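## Task

Arrange the nests so that N1 holds plate E10, N2 holds plate E07 and N3 holds plate E01. Every plate has to rest level within its nest's locators, turned so its well A1 lies at the nest corner labelled A1. A plate that stays put only because the robot is holding it does not count. At the end, open the gripper and pull away.

## Robot and tools

ROBOT. One four-axis plate-handling arm: a vertical lift, then shoulder, elbow and wrist yaw, ending in a two-finger gripper that always stays level and cannot tilt. The commanded point (end_effector_position) is midway between the two rubber pads, 2 to 3 cm behind the fingertips. The fingers point along the gripper's +x axis and close along its y axis. The nests form an arc around the arm; going clockwise seen from above they are N1, OUT, N2, N3. OUT starts empty and can serve as a parking spot. Plates are told apart only by their ID labels; well A1 sits at the plate's clipped corner.

FRAME. Results report pose in the scene frame: origin on the table top under the arm base, +z up, +y to the left when facing along +x. Orientation is a quaternion in w,x,y,z order. The reported hand position can be somewhat wrong, more so at long reach.

execute_actions. Argument actions is a list holding zero or one item. [] just returns the current state. {"rows": [[...]], "steps": n} runs 1 to 15 control steps of 1/30 s (15 if steps is omitted); row k is used on step k and the final row repeats if rows run out. {"steps": n} without rows is a wait of up to 300 steps, counted from the previous result. Optional pictures (true/false) decides whether images come back; by default they do.

ROW LAYOUT (used by execute_actions rows and by move's target): a single gripper, five numbers each in [-1, 1]: dx, dy, dz, rz, opening. The first four are an offset, not a pose, expressed in the gripper's own axes and measured from the gripper pose in the most recent result that shows it (if no such result exists yet in the scene, or for later calls within one reply, from where the arm is when the action begins). All rows in an action share that same reference; they do not add up. Scale: 1.0 equals 0.6 m for dx, dy, dz and 180 degrees for rz; positive rz rotates from +x toward +y. Opening is absolute: +1 fully open (0.140 m), -1 closed, which still leaves 0.066 m between pads. Full open to closed takes at least about 0.6 s. An all-zero offset is not a pause: it pulls the hand back to the reference pose. Each step the command is clipped to within 70 mm and 16 degrees of the measured pose; after an action ends the arm only continues to the last clipped pose, so check the result and send the remainder.

move. target: one row as above (offset from the last shown pose). speed: path top speed in m/s, 0.002 to 0.5, default 0.25; turning up to twice that in rad/s. The path is straight, lasts 0.5 to 10 s (cut off at 10 s), turns the short way, ignores obstacles, and the real hand can lag, stray or overshoot the speed, especially with the arm nearly straight. The opening is applied at the start. The result adds a move: line with the ending (done, off_target, moving, held, fault), the limits that acted (paced = pose was clipped; held = some steps were blocked, after which the arm may surge), and the distance to the target.

wait: seconds, 0 to 10; the robot receives nothing new.

zoom_image: camera (cam_head_left, cam_head_right, cam_high, cam_low, cam_wrist) and region [x0, y0, x1, y1] in pixels of that camera's latest image, origin top-left, at most 504 by 504. All images are 504x504; cam_wrist is a fisheye whose pose follows the joints. Calibration data (K, distortion, world-to-camera transforms) are given and may be off by a couple of degrees and millimetres.

finished_scene: scene, the number of the current scene. It cannot be undone; its result reports success and gives the next task. A reply with no tool call ends everything.

RESULT LINES. The state line gives position (m) and quaternion. Joint positions lists lift (m, 0.000 to 0.550), shoulder (-2.000 to 2.000), elbow (-2.800 to 2.800), wrist yaw (-12.566 to 12.566) in rad, then pad gap (m). grip_measured is the finger opening on the command scale, possibly off by about 1 mm throughout a scene. A pose unreachable line means the clearance check altered or blocked the command; HELD flags the affected steps. Hand target shows where the controller is currently driving. MOTOR HOT appears from 85 °C; at 100 °C an OVER-TEMPERATURE FAULT brakes the arm until it cools. Holding loads heats motors, even while idle.

GRIPPING. To hold a plate keep commanding an opening about 0.04 under grip_measured; smaller margins grip more gently. Pads push about 18 N each at most; a fast close can squeeze harder or bounce open.

AVOID. Keep the elbow more than 0.4 rad away from 0 or the arm may fold and fault. Contact torque beyond a joint's limit (lift 54.6 N, shoulder 8.19 N m, elbow 4.09 N m, wrist yaw 1.36 N m, including the held plate's weight) stops the arm 10 s and drops the rest of the call. Contacts are harsher at higher speed and with targets set deeper past the touch point; repeated small offsets against rigid surfaces do not press further, but against yielding ones they do. A plate may drop a few millimetres when released; anything larger fails. Never knock or place anything off the table. Loose items may occasionally get nudged. The simulation keeps running while you compose each reply. Finish with plates released and the gripper moved away.

Each tool is called after "Emit:" as name(argument=value, ...) on one line, values as JSON.

## Session

Emit:
execute_actions(actions=[])

Scene clock: 0.00 s of 12600.00 s.
end_effector_position=(+0.6987, +0.1012, +0.3796) grip_measured=+1.00 end_effector_quat_wxyz=(+0.905, +0.000, +0.000, -0.425)
Joint positions: [ 0.375  0.803  2.37  -4.051  0.14 ]
Motor temperatures (°C, as the motors report them): [21 18 17 19]
Hand target: +0.699, +0.101, +0.380; +0.905, +0.000, +0.000, -0.425

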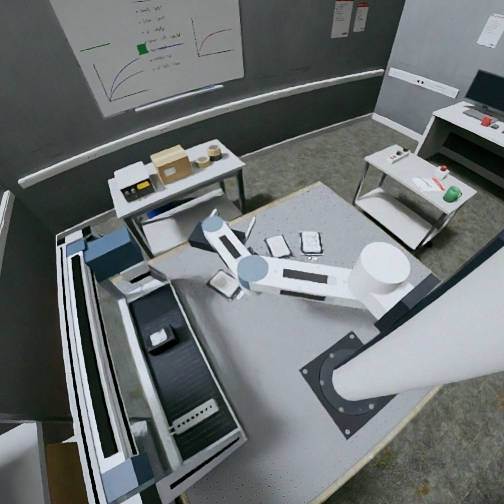

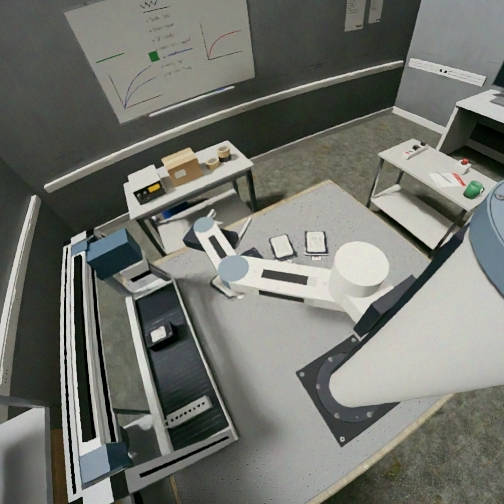

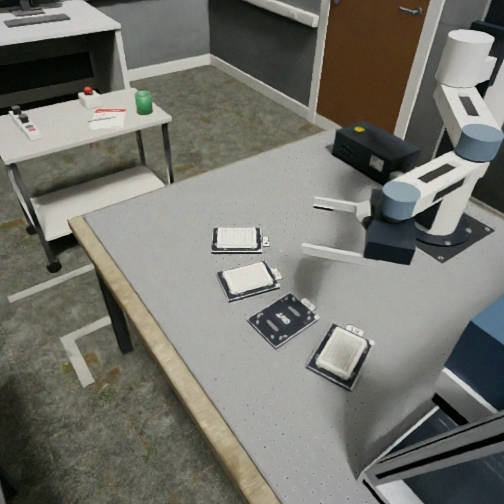

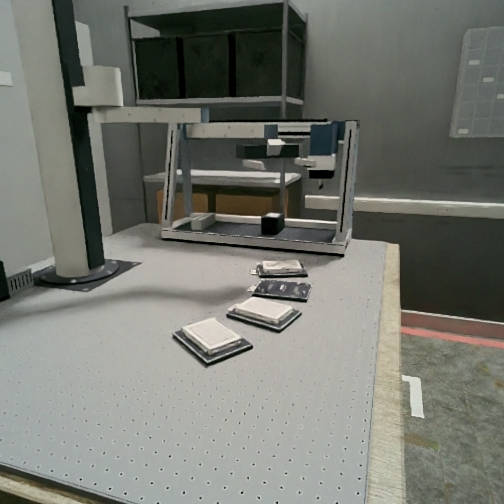

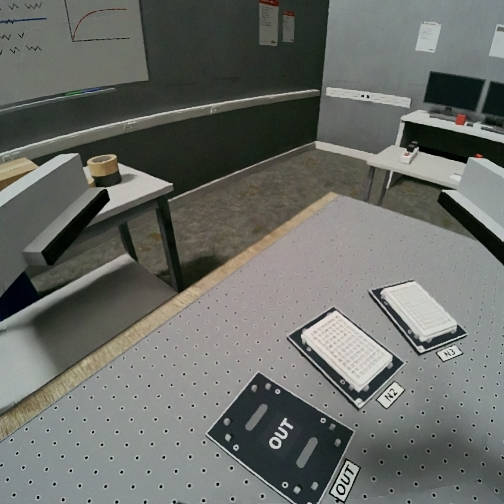

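Emit:
zoom_image(camera="cam_wrist", region=[200,260,490,504])

Emit:
zoom_image(camera="cam_high", region=[200,215,400,400])

Emit:
zoom_image(camera="cam_low", region=[160,245,330,375])

Region (200, 260, 490, 504) of cam_wrist's 504x504 image, scaled by 1.738, with more detail than that image has; it fills the top 424 rows of this view, and the rest is white.

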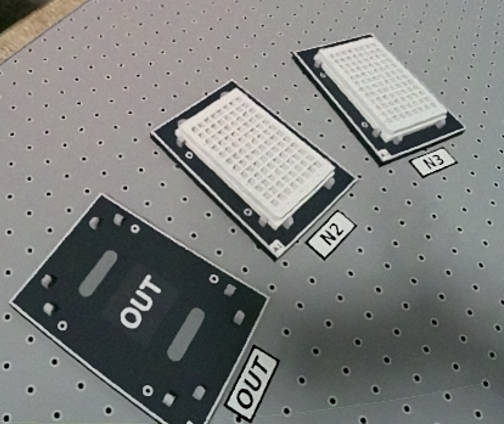

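Region (200, 215, 400, 400) of cam_high's 504x504 image, scaled by 2.520, with more detail than that image has; it fills the top 466 rows of this view, and the rest is white.

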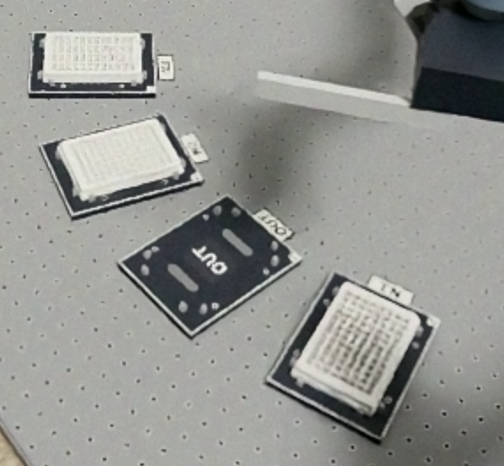

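Region (160, 245, 330, 375) of cam_low's 504x504 image, scaled by 2.965, with more detail than that image has; it fills the top 385 rows of this view, and the rest is white.

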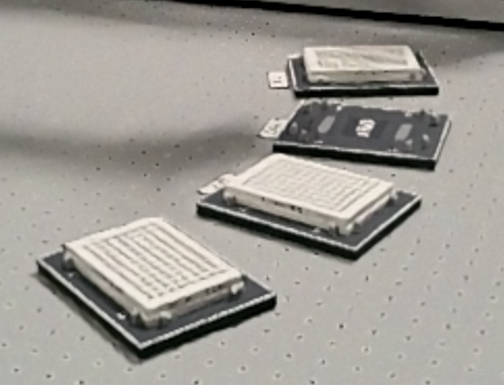

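Emit:
zoom_image(camera="cam_low", region=[190,300,260,365])

Emit:
zoom_image(camera="cam_low", region=[240,250,310,330])

Region (190, 300, 260, 365) of cam_low's 504x504 image, scaled by 7.200, with more detail than that image has; it fills the top 468 rows of this view, and the rest is white.

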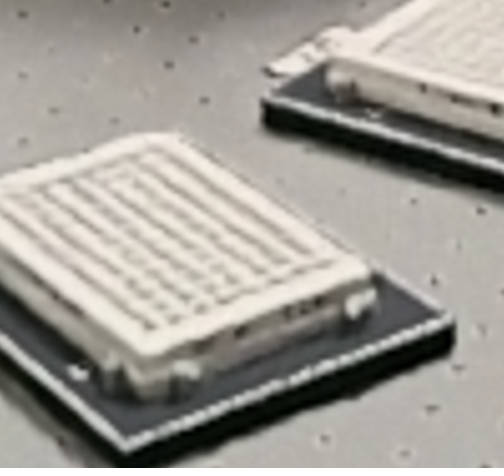

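Region (240, 250, 310, 330) of cam_low's 504x504 image, scaled by 6.300, with more detail than that image has; it fills the left 441 columns of this view, and the rest is white.

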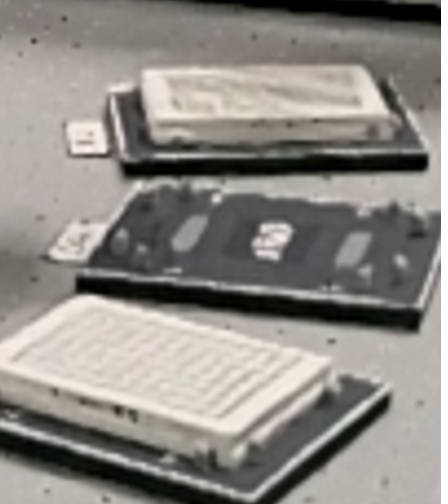

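Emit:
move(target=[-0.043,-0.525,-0.38,0.222,1], speed=0.4)

Scene clock: 41.87 s of 12600.00 s.
end_effector_position=(+0.4396, -0.0799, +0.1516) grip_measured=+1.00 end_effector_quat_wxyz=(+0.996, +0.000, +0.000, -0.091)
Joint positions: [ 0.147  0.623  0.516 -1.32   0.14 ]
Motor temperatures (°C, as the motors report them): [21 18 17 19]
Hand target: +0.440, -0.080, +0.152; +0.996, +0.000, +0.000, -0.090
Off the commanded pose: 0.000 m, 0 deg.
After step 90, 37.13 s passed at rest.
move: done
camera_calibration (this result's frames):
cam_wrist: T_world_to_cam=[[-0.181876, -0.98332, 0.00132717, 0.0102856], [-0.58759, 0.107599, -0.801973, 0.376627], [0.788453, -0.14664, -0.597359, -0.172288], [0, 0, 0, 1]] pos_world=[0.359014, -0.055675, 0.199113]

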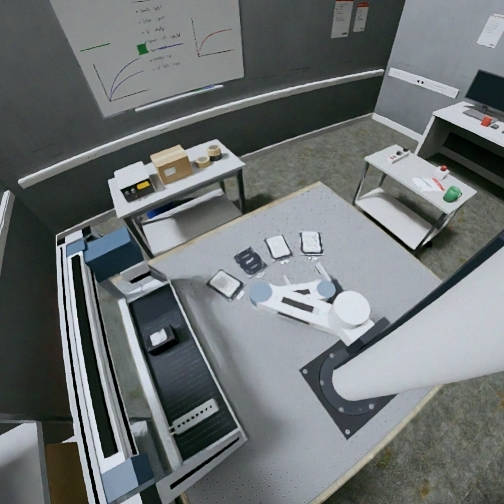

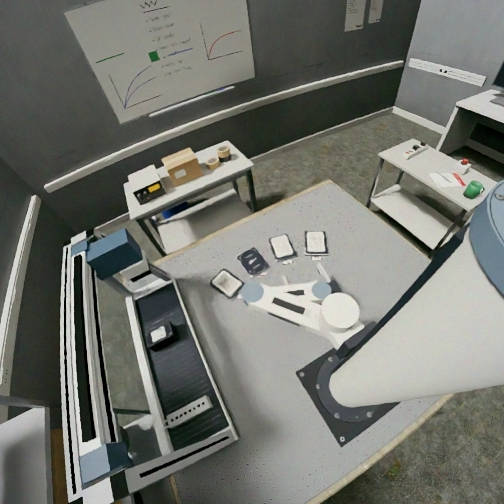

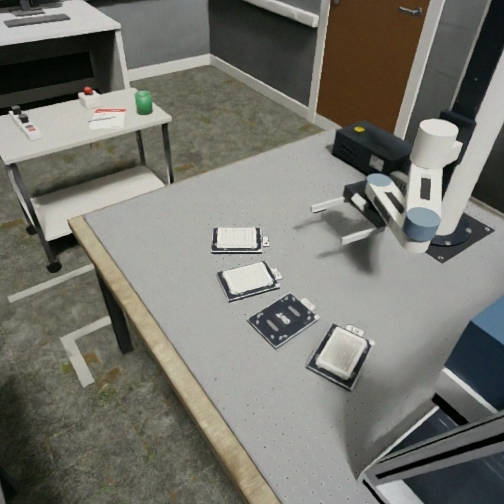

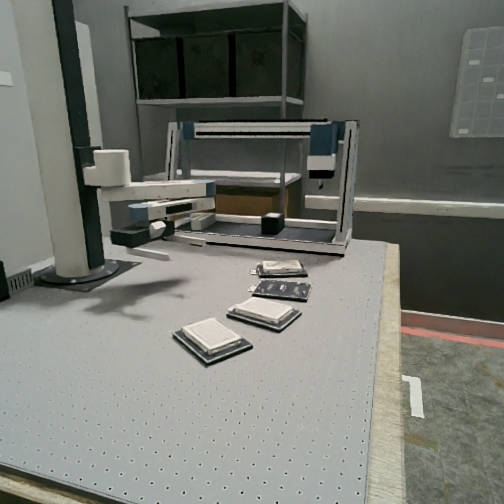

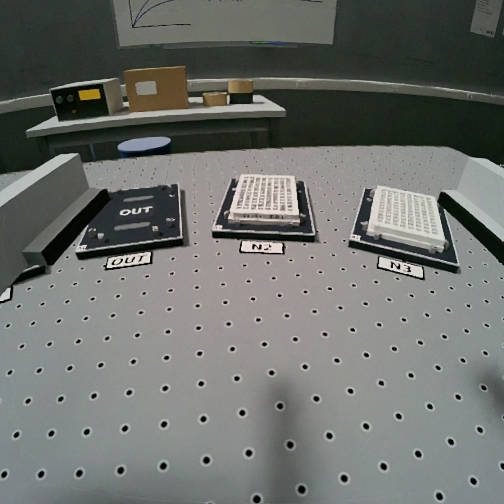

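Emit:
zoom_image(camera="cam_wrist", region=[200,165,470,285])

Region (200, 165, 470, 285) of cam_wrist's 504x504 image, scaled by 1.867, with more detail than that image has.

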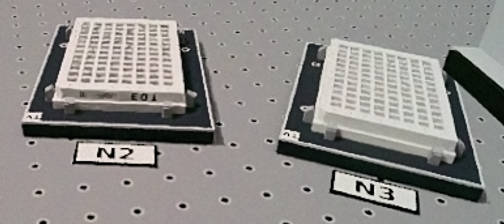

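Emit:
zoom_image(camera="cam_wrist", region=[205,170,325,245])

Emit:
zoom_image(camera="cam_wrist", region=[340,180,470,275])

Emit:
zoom_image(camera="cam_wrist", region=[0,170,200,310])

Region (205, 170, 325, 245) of cam_wrist's 504x504 image, scaled by 4.200, with more detail than that image has; it fills the top 315 rows of this view, and the rest is white.

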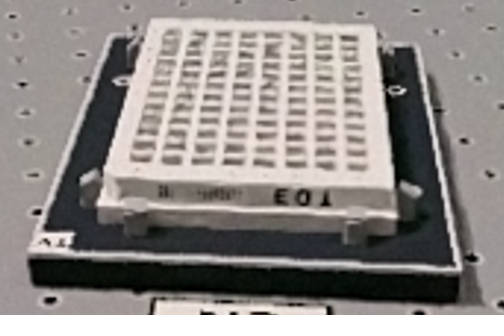

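Region (340, 180, 470, 275) of cam_wrist's 504x504 image, scaled by 3.877, with more detail than that image has; it fills the top 368 rows of this view, and the rest is white.

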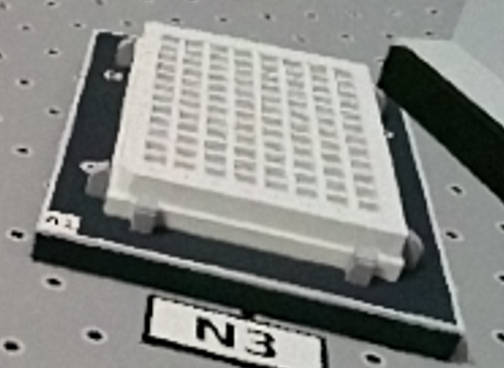

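Region (0, 170, 200, 310) of cam_wrist's 504x504 image, scaled by 2.520, with more detail than that image has; it fills the top 353 rows of this view, and the rest is white.

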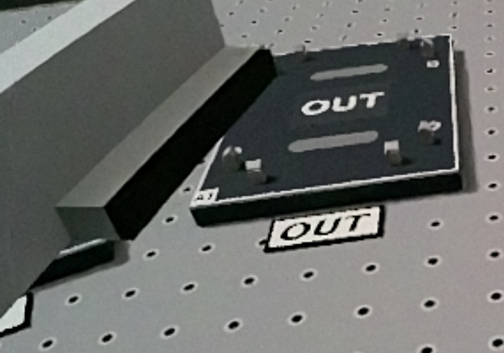

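Emit:
move(target=[0.2,-0.54,-0.05,0.39,1], speed=0.4)

Emit:
zoom_image(camera="cam_wrist", region=[100,150,504,400])

Scene clock: 69.40 s of 12600.00 s.
end_effector_position=(+0.4986, -0.4193, +0.1216) grip_measured=+1.00 end_effector_quat_wxyz=(+0.980, +0.000, +0.000, +0.199)
Joint positions: [ 0.117 -1.023  2.8   -1.375  0.14 ]
Motor temperatures (°C, as the motors report them): [21 18 17 19]
Hand target: +0.499, -0.419, +0.122; +0.980, +0.000, +0.000, +0.199
Off the commanded pose: 0.001 m, 37 deg; orientation clipped at the last step of the last action.
joint sent to its limit — the command would take joint 3 (elbow) past its upper limit, so that joint was sent only as far as its limit.
After step 90, 22.50 s passed at rest.
move: off_target; limits=paced
camera_calibration (this result's frames):
cam_wrist: T_world_to_cam=[[0.389463, -0.921041, 0.00132717, -0.571498], [-0.549779, -0.23363, -0.801973, 0.261859], [0.73896, 0.311609, -0.597359, -0.069727], [0, 0, 0, 1]] pos_world=[0.418067, -0.443467, 0.16911]

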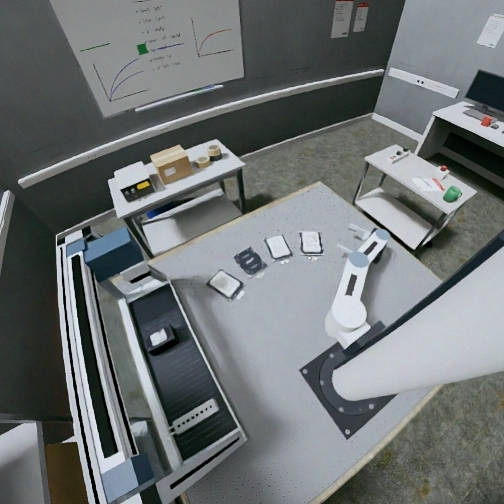

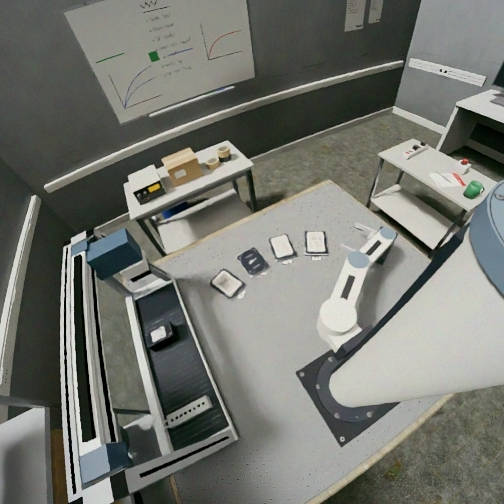

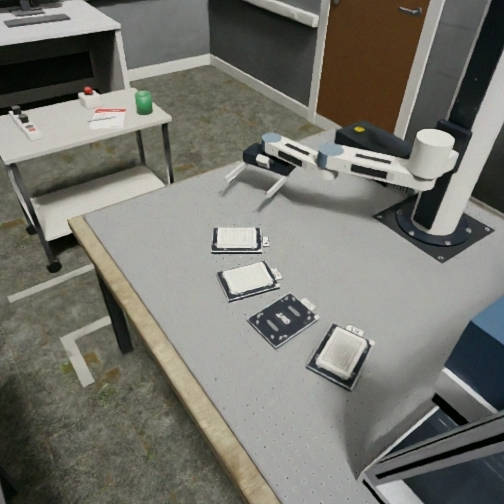

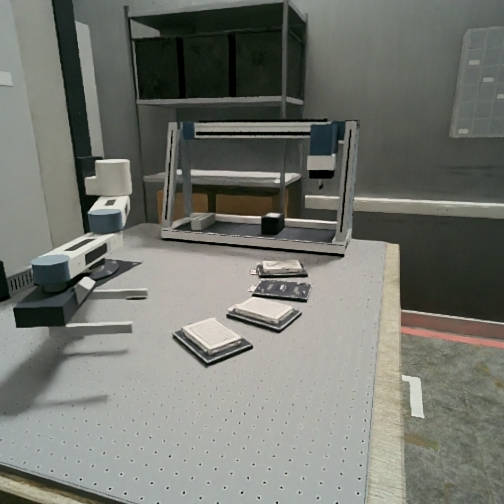

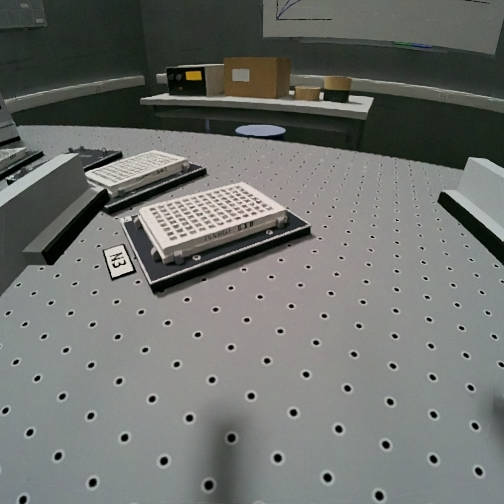

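Region (100, 150, 504, 400) of cam_wrist's 504x504 image, scaled by 1.248, with more detail than that image has; it fills the top 312 rows of this view, and the rest is white.

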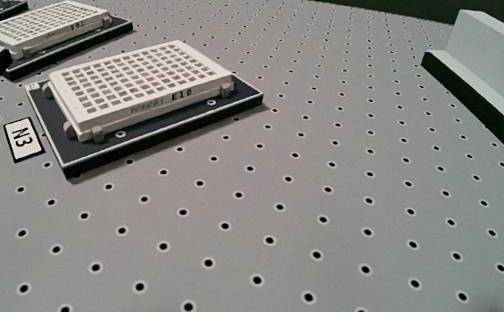

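Emit:
zoom_image(camera="cam_wrist", region=[110,175,320,295])

Emit:
zoom_image(camera="cam_wrist", region=[70,140,210,215])

Emit:
zoom_image(camera="cam_high", region=[295,315,385,400])

Emit:
zoom_image(camera="cam_high", region=[200,220,290,305])

Region (110, 175, 320, 295) of cam_wrist's 504x504 image, scaled by 2.400, with more detail than that image has; it fills the top 288 rows of this view, and the rest is white.

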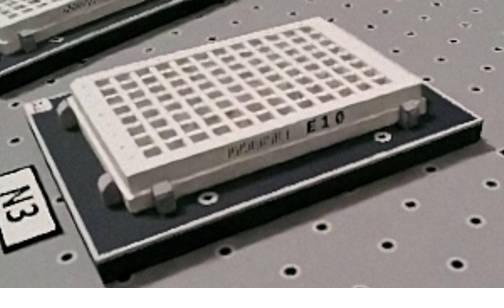

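Region (70, 140, 210, 215) of cam_wrist's 504x504 image, scaled by 3.600, with more detail than that image has; it fills the top 270 rows of this view, and the rest is white.

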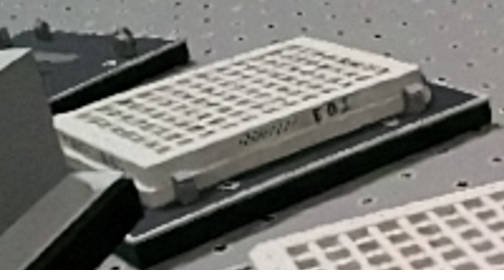

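Region (295, 315, 385, 400) of cam_high's 504x504 image, scaled by 5.600, with more detail than that image has.

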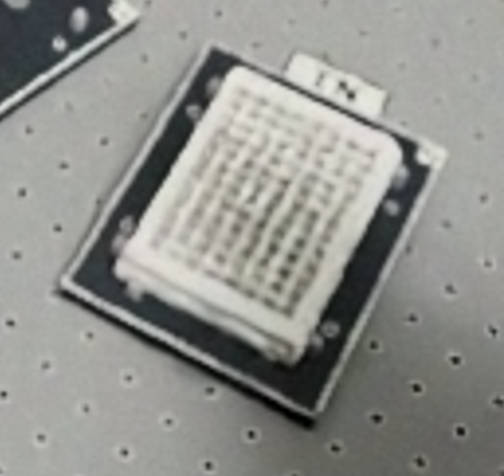

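Region (200, 220, 290, 305) of cam_high's 504x504 image, scaled by 5.600, with more detail than that image has.

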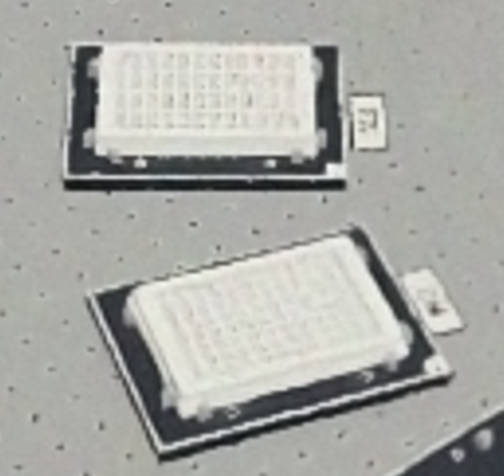

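Emit:
move(target=[0.537,0.272,-0.06,-0.206,1], speed=0.3)

Scene clock: 120.67 s of 12600.00 s.
end_effector_position=(+0.7316, -0.1433, +0.0856) grip_measured=+1.00 end_effector_quat_wxyz=(+0.992, +0.000, +0.000, -0.123)
Joint positions: [ 0.081  0.278  1.976 -2.5    0.14 ]
Motor temperatures (°C, as the motors report them): [21 18 17 19]
Hand target: +0.732, -0.143, +0.086; +0.992, +0.000, +0.000, -0.123
Off the commanded pose: 0.000 m, 0 deg.
After step 90, 46.57 s passed at rest.
move: done
camera_calibration (this result's frames):
cam_wrist: T_world_to_cam=[[-0.244604, -0.969622, 0.00132717, 0.0489364], [-0.579474, 0.145085, -0.801973, 0.501524], [0.777418, -0.196935, -0.597359, -0.450413], [0, 0, 0, 1]] pos_world=[0.652749, -0.114016, 0.133085]

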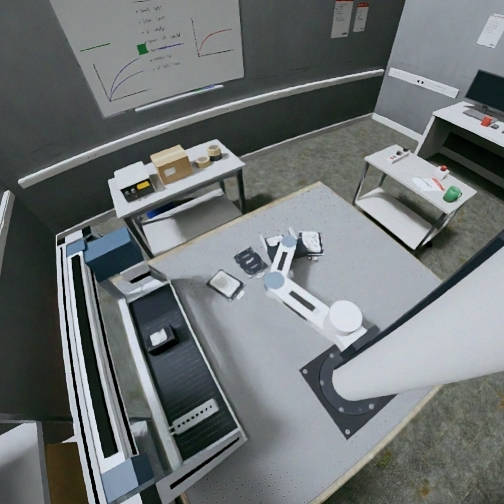

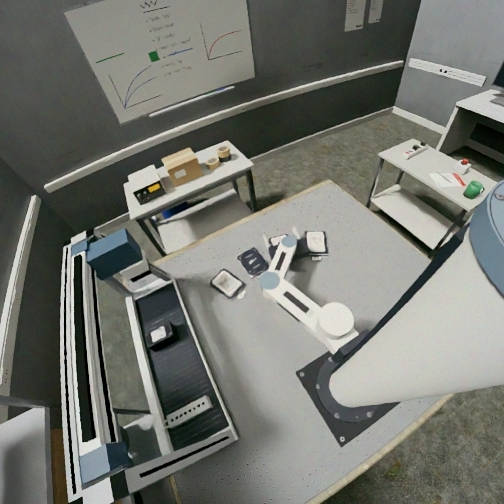

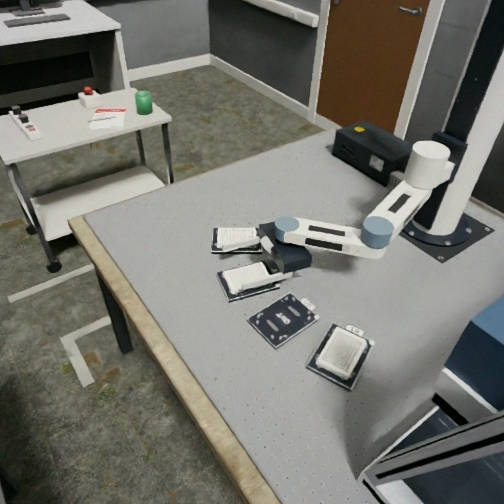

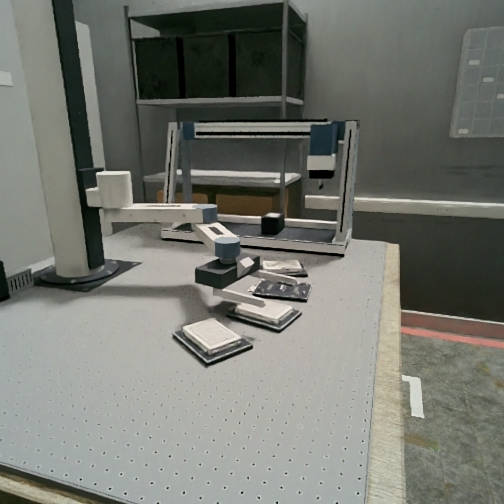

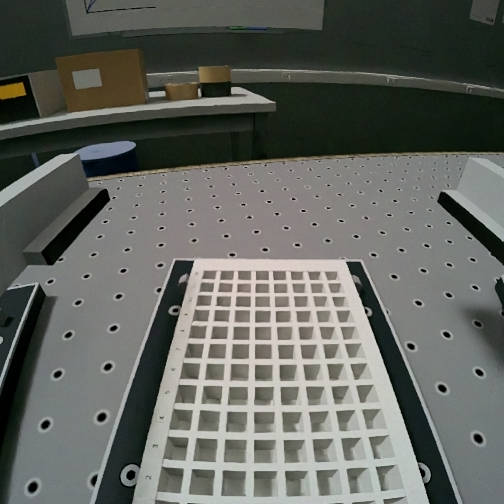

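Emit:
move(target=[-0.01,0,-0.065,0,1], speed=0.1)

Emit:
zoom_image(camera="cam_low", region=[190,260,320,350])

Scene clock: 141.77 s of 12600.00 s.
end_effector_position=(+0.7258, -0.1419, +0.0466) grip_measured=+1.00 end_effector_quat_wxyz=(+0.992, +0.000, +0.000, -0.123)
Joint positions: [ 0.042  0.296  1.935 -2.477  0.14 ]
Motor temperatures (°C, as the motors report them): [21 18 17 19]
Hand target: +0.726, -0.142, +0.047; +0.992, +0.000, +0.000, -0.123
Off the commanded pose: 0.000 m, 0 deg.
After step 90, 17.37 s passed at rest.
move: done
camera_calibration (this result's frames):
cam_wrist: T_world_to_cam=[[-0.244913, -0.969544, 0.00132717, 0.049139], [-0.579428, 0.145269, -0.801973, 0.466632], [0.777355, -0.197182, -0.597359, -0.468925], [0, 0, 0, 1]] pos_world=[0.646935, -0.112608, 0.0940444]

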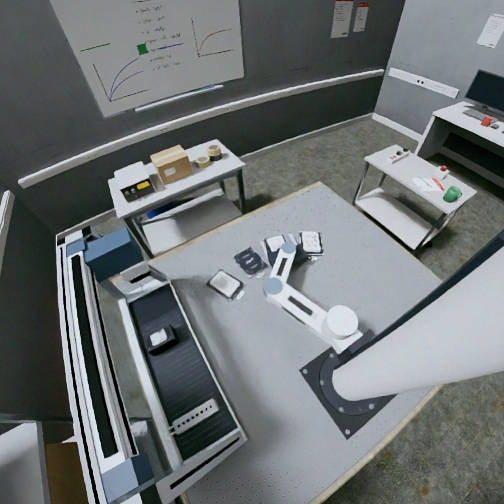

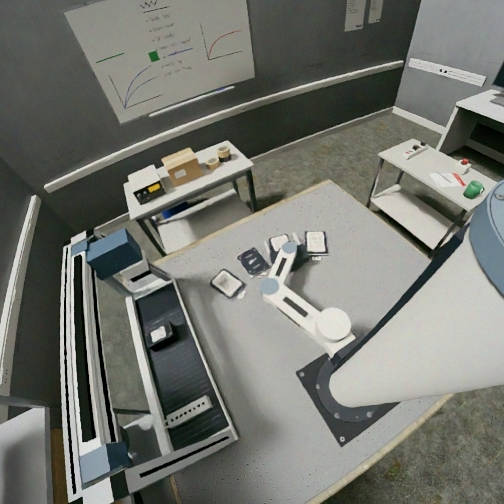

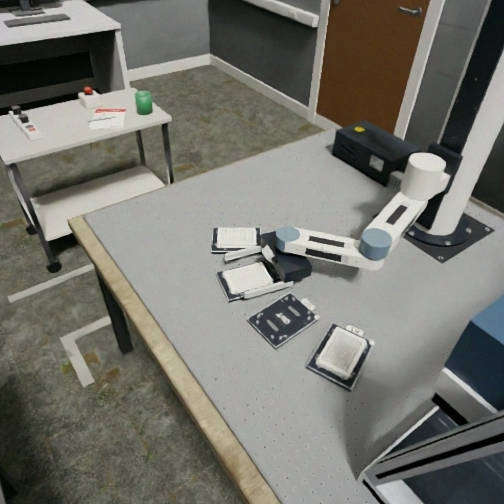

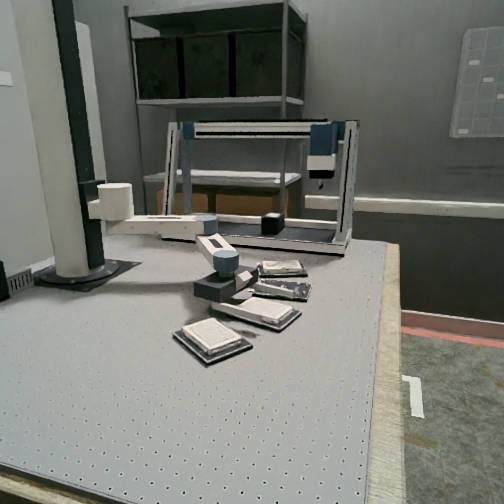

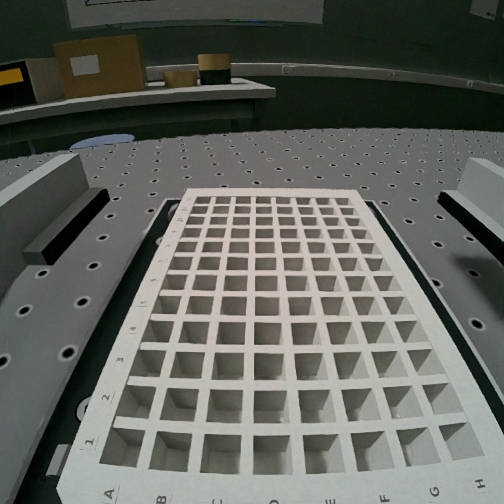

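Region (190, 260, 320, 350) of cam_low's 504x504 image, scaled by 3.877, with more detail than that image has; it fills the top 349 rows of this view, and the rest is white.

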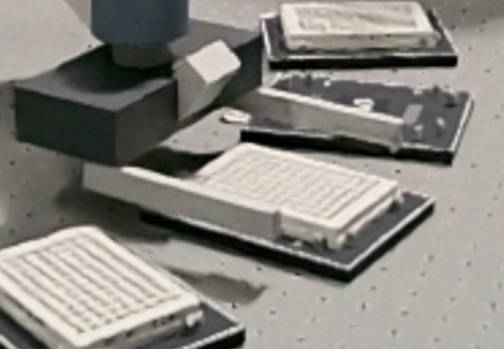

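Emit:
move(target=[-0.033,0,-0.022,0,1], speed=0.03)

Emit:
zoom_image(camera="cam_low", region=[190,260,320,350])

Scene clock: 152.97 s of 12600.00 s.
end_effector_position=(+0.7065, -0.1372, +0.0333) grip_measured=+1.00 end_effector_quat_wxyz=(+0.992, +0.000, +0.000, -0.123)
Joint positions: [ 0.028  0.353  1.805 -2.405  0.14 ]
Motor temperatures (°C, as the motors report them): [21 18 17 19]
Hand target: +0.707, -0.137, +0.033; +0.992, +0.000, +0.000, -0.123
Off the commanded pose: 0.000 m, 0 deg.
After step 90, 7.17 s passed at rest.
move: done
camera_calibration (this result's frames):
cam_wrist: T_world_to_cam=[[-0.24528, -0.969451, 0.00132717, 0.0493286], [-0.579373, 0.145489, -0.801973, 0.444174], [0.77728, -0.197477, -0.597359, -0.460939], [0, 0, 0, 1]] pos_world=[0.62772, -0.107826, 0.080804]

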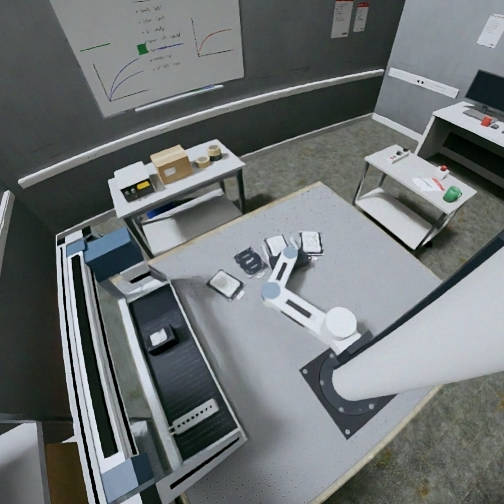

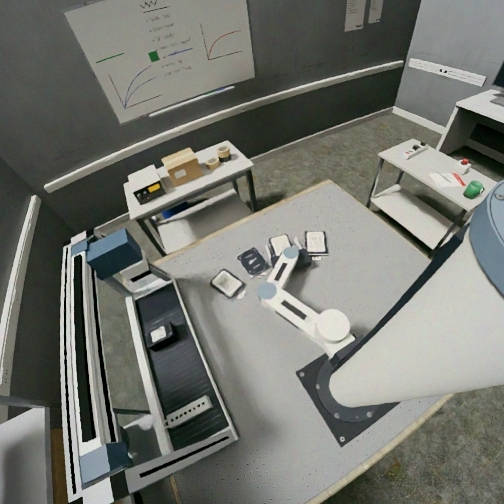

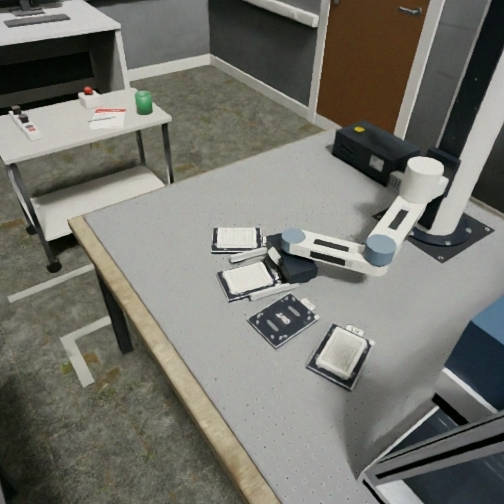

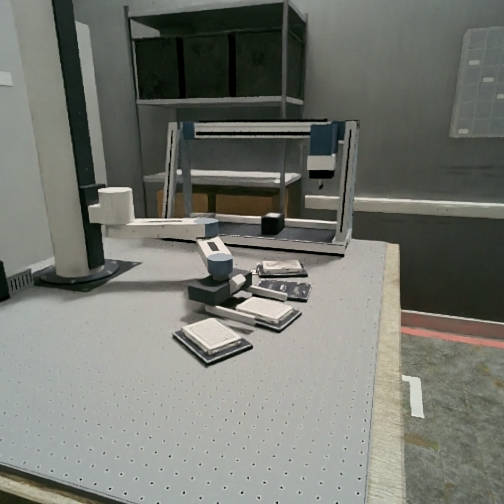

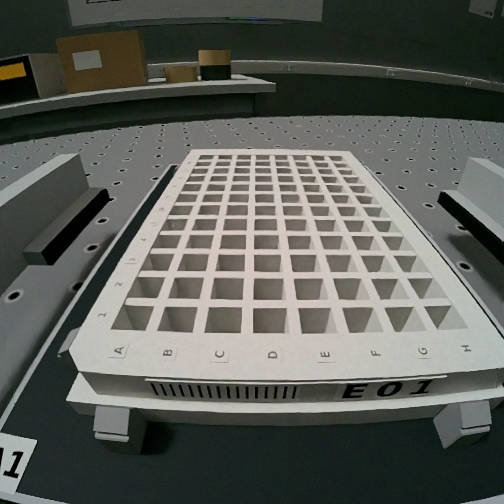

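Region (190, 260, 320, 350) of cam_low's 504x504 image, scaled by 3.877, with more detail than that image has; it fills the top 349 rows of this view, and the rest is white.

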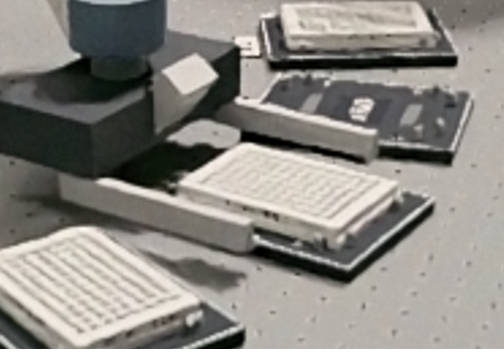

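Emit:
move(target=[0.011,0,-0.008,0,1], speed=0.02)

Emit:
move(target=[0,0,0,0,-0.3])

Scene clock: 166.10 s of 12600.00 s.
end_effector_position=(+0.7130, -0.1387, +0.0285) grip_measured=+1.00 end_effector_quat_wxyz=(+0.992, +0.000, +0.000, -0.123)
Joint positions: [ 0.024  0.335  1.847 -2.428  0.14 ]
Motor temperatures (°C, as the motors report them): [21 18 17 19]
Hand target: +0.713, -0.139, +0.029; +0.992, +0.000, +0.000, -0.123
Off the commanded pose: 0.000 m, 0 deg.
After step 90, 9.43 s passed at rest.
move: done
camera_calibration (this result's frames):
cam_wrist: T_world_to_cam=[[-0.244931, -0.96954, 0.00132717, 0.0491669], [-0.579425, 0.14528, -0.801973, 0.444262], [0.777352, -0.197197, -0.597359, -0.469112], [0, 0, 0, 1]] pos_world=[0.634124, -0.10938, 0.0759922]

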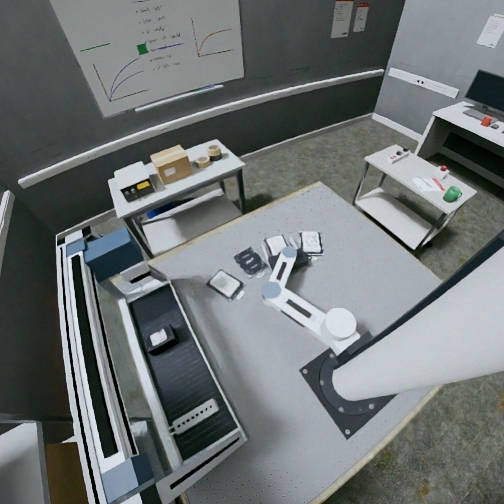

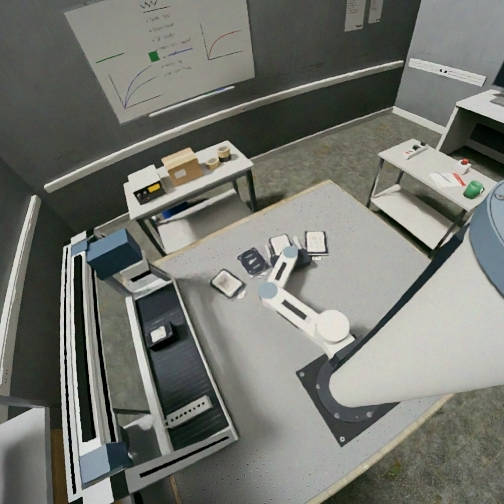

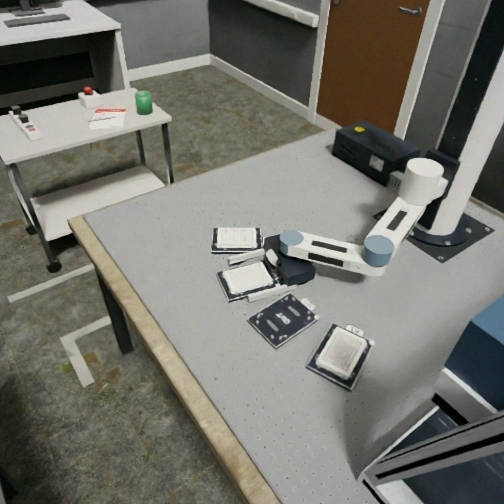

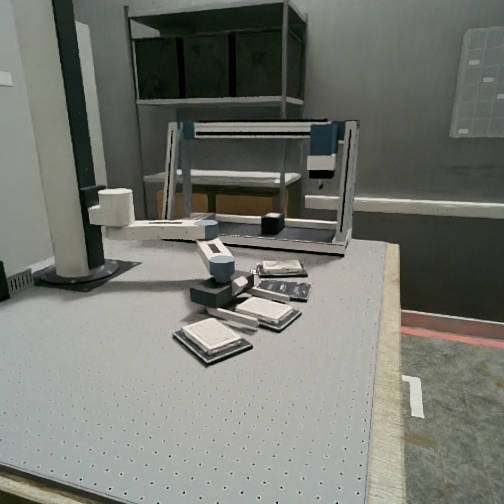

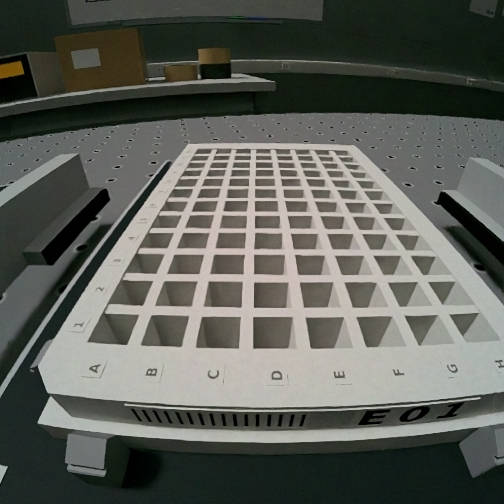

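Scene clock: 166.73 s of 12600.00 s.
end_effector_position=(+0.7130, -0.1387, +0.0285) grip_measured=-0.30 end_effector_quat_wxyz=(+0.992, +0.000, +0.000, -0.123)
Joint positions: [ 0.024  0.335  1.847 -2.428  0.092]
Motor temperatures (°C, as the motors report them): [21 18 17 19]
Hand target: +0.713, -0.139, +0.029; +0.992, +0.000, +0.000, -0.123
Off the commanded pose: 0.000 m, 0 deg.
move: done
camera_calibration (this result's frames):
cam_wrist: T_world_to_cam=[[-0.244933, -0.969539, 0.00132717, 0.0491681], [-0.579425, 0.145281, -0.801973, 0.444262], [0.777351, -0.197198, -0.597359, -0.469112], [0, 0, 0, 1]] pos_world=[0.634124, -0.10938, 0.0759922]

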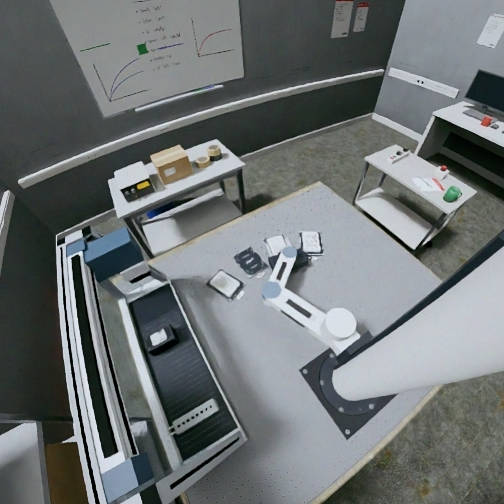

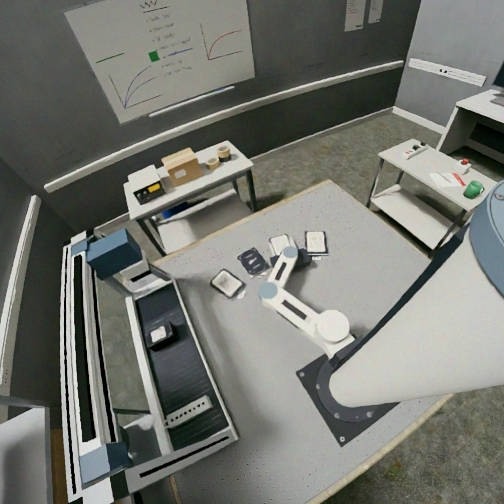

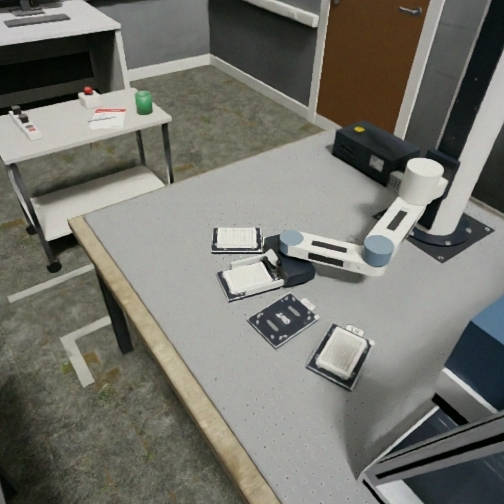

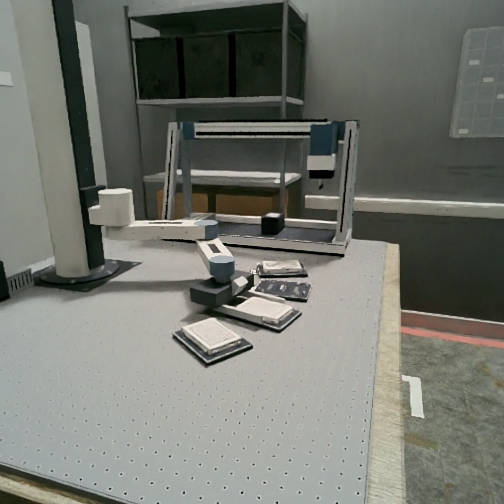

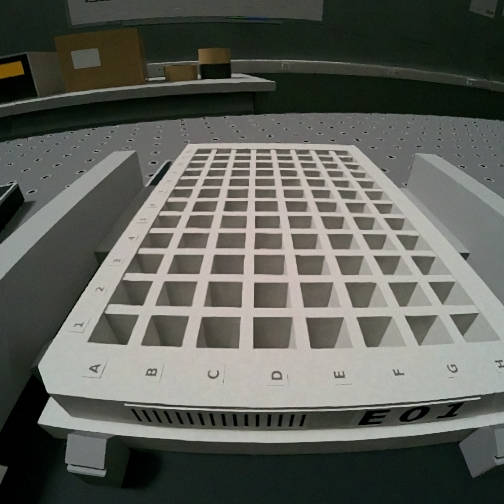

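Emit:
execute_actions(actions=[{"rows":[[0,0,0,0,-0.4],[0,0,0,0,-0.43],[0,0,0,0,-0.46],[0,0,0,0,-0.49],[0,0,0,0,-0.52],[0,0,0,0,-0.55],[0,0,0,0,-0.58]],"steps":15}])

Scene clock: 171.73 s of 12600.00 s.
end_effector_position=(+0.7132, -0.1380, +0.0285) grip_measured=-0.46 end_effector_quat_wxyz=(+0.993, +0.000, +0.000, -0.121)
Joint positions: [ 0.024  0.335  1.848 -2.427  0.086]
Motor temperatures (°C, as the motors report them): [21 18 17 19]
Hand target: +0.713, -0.139, +0.029; +0.992, +0.000, +0.000, -0.123
Off the commanded pose: 0.001 m, 0 deg.
Steps of this call (steps 1 to 90: nothing new was sent; then 1.50 s passed at rest; steps 91 to 105: all 15 steps of this action). Readings (end_effector_position):
91: (+0.7130, -0.1387, +0.0285)
92: (+0.7130, -0.1387, +0.0285)
94: (+0.7132, -0.1381, +0.0285)
98: (+0.7132, -0.1380, +0.0285)
105: the state above
camera_calibration (this result's frames):
cam_wrist: T_world_to_cam=[[-0.2425, -0.970151, 0.00132717, 0.0480747], [-0.579787, 0.143827, -0.801973, 0.444391], [0.777843, -0.195248, -0.597359, -0.469288], [0, 0, 0, 1]] pos_world=[0.634342, -0.108903, 0.0759922]

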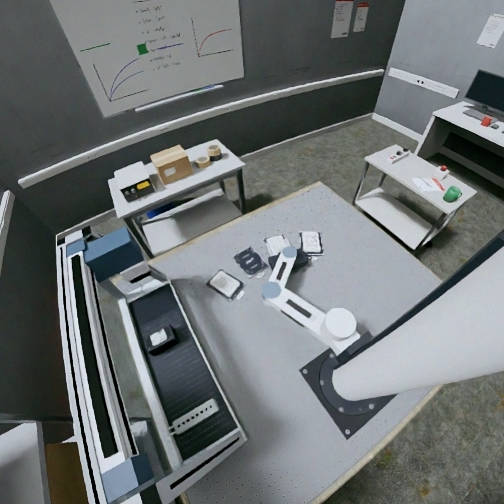

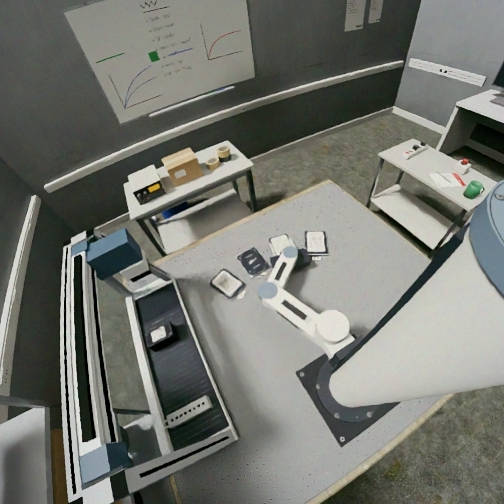

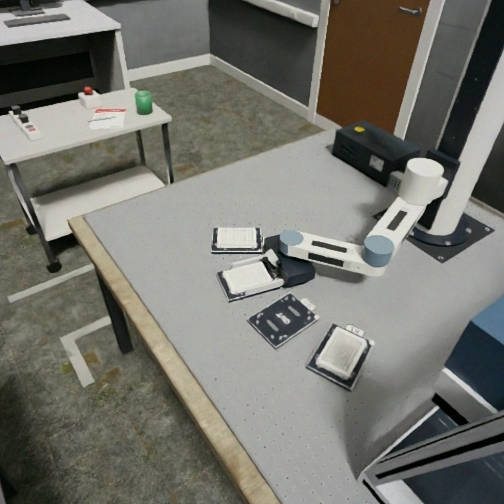

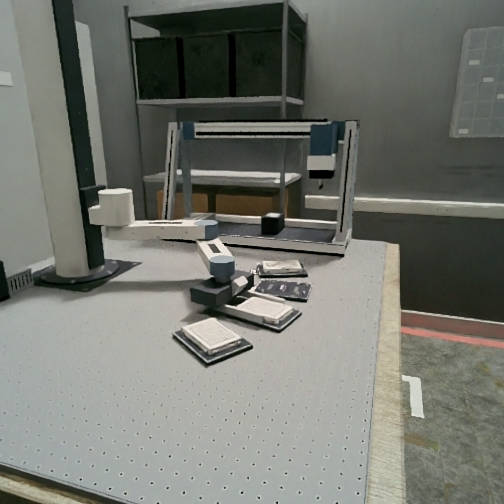

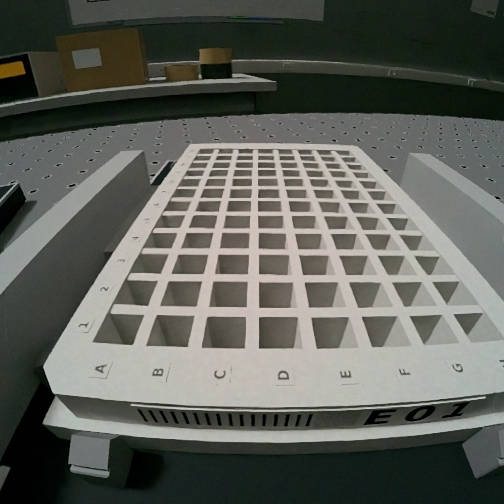

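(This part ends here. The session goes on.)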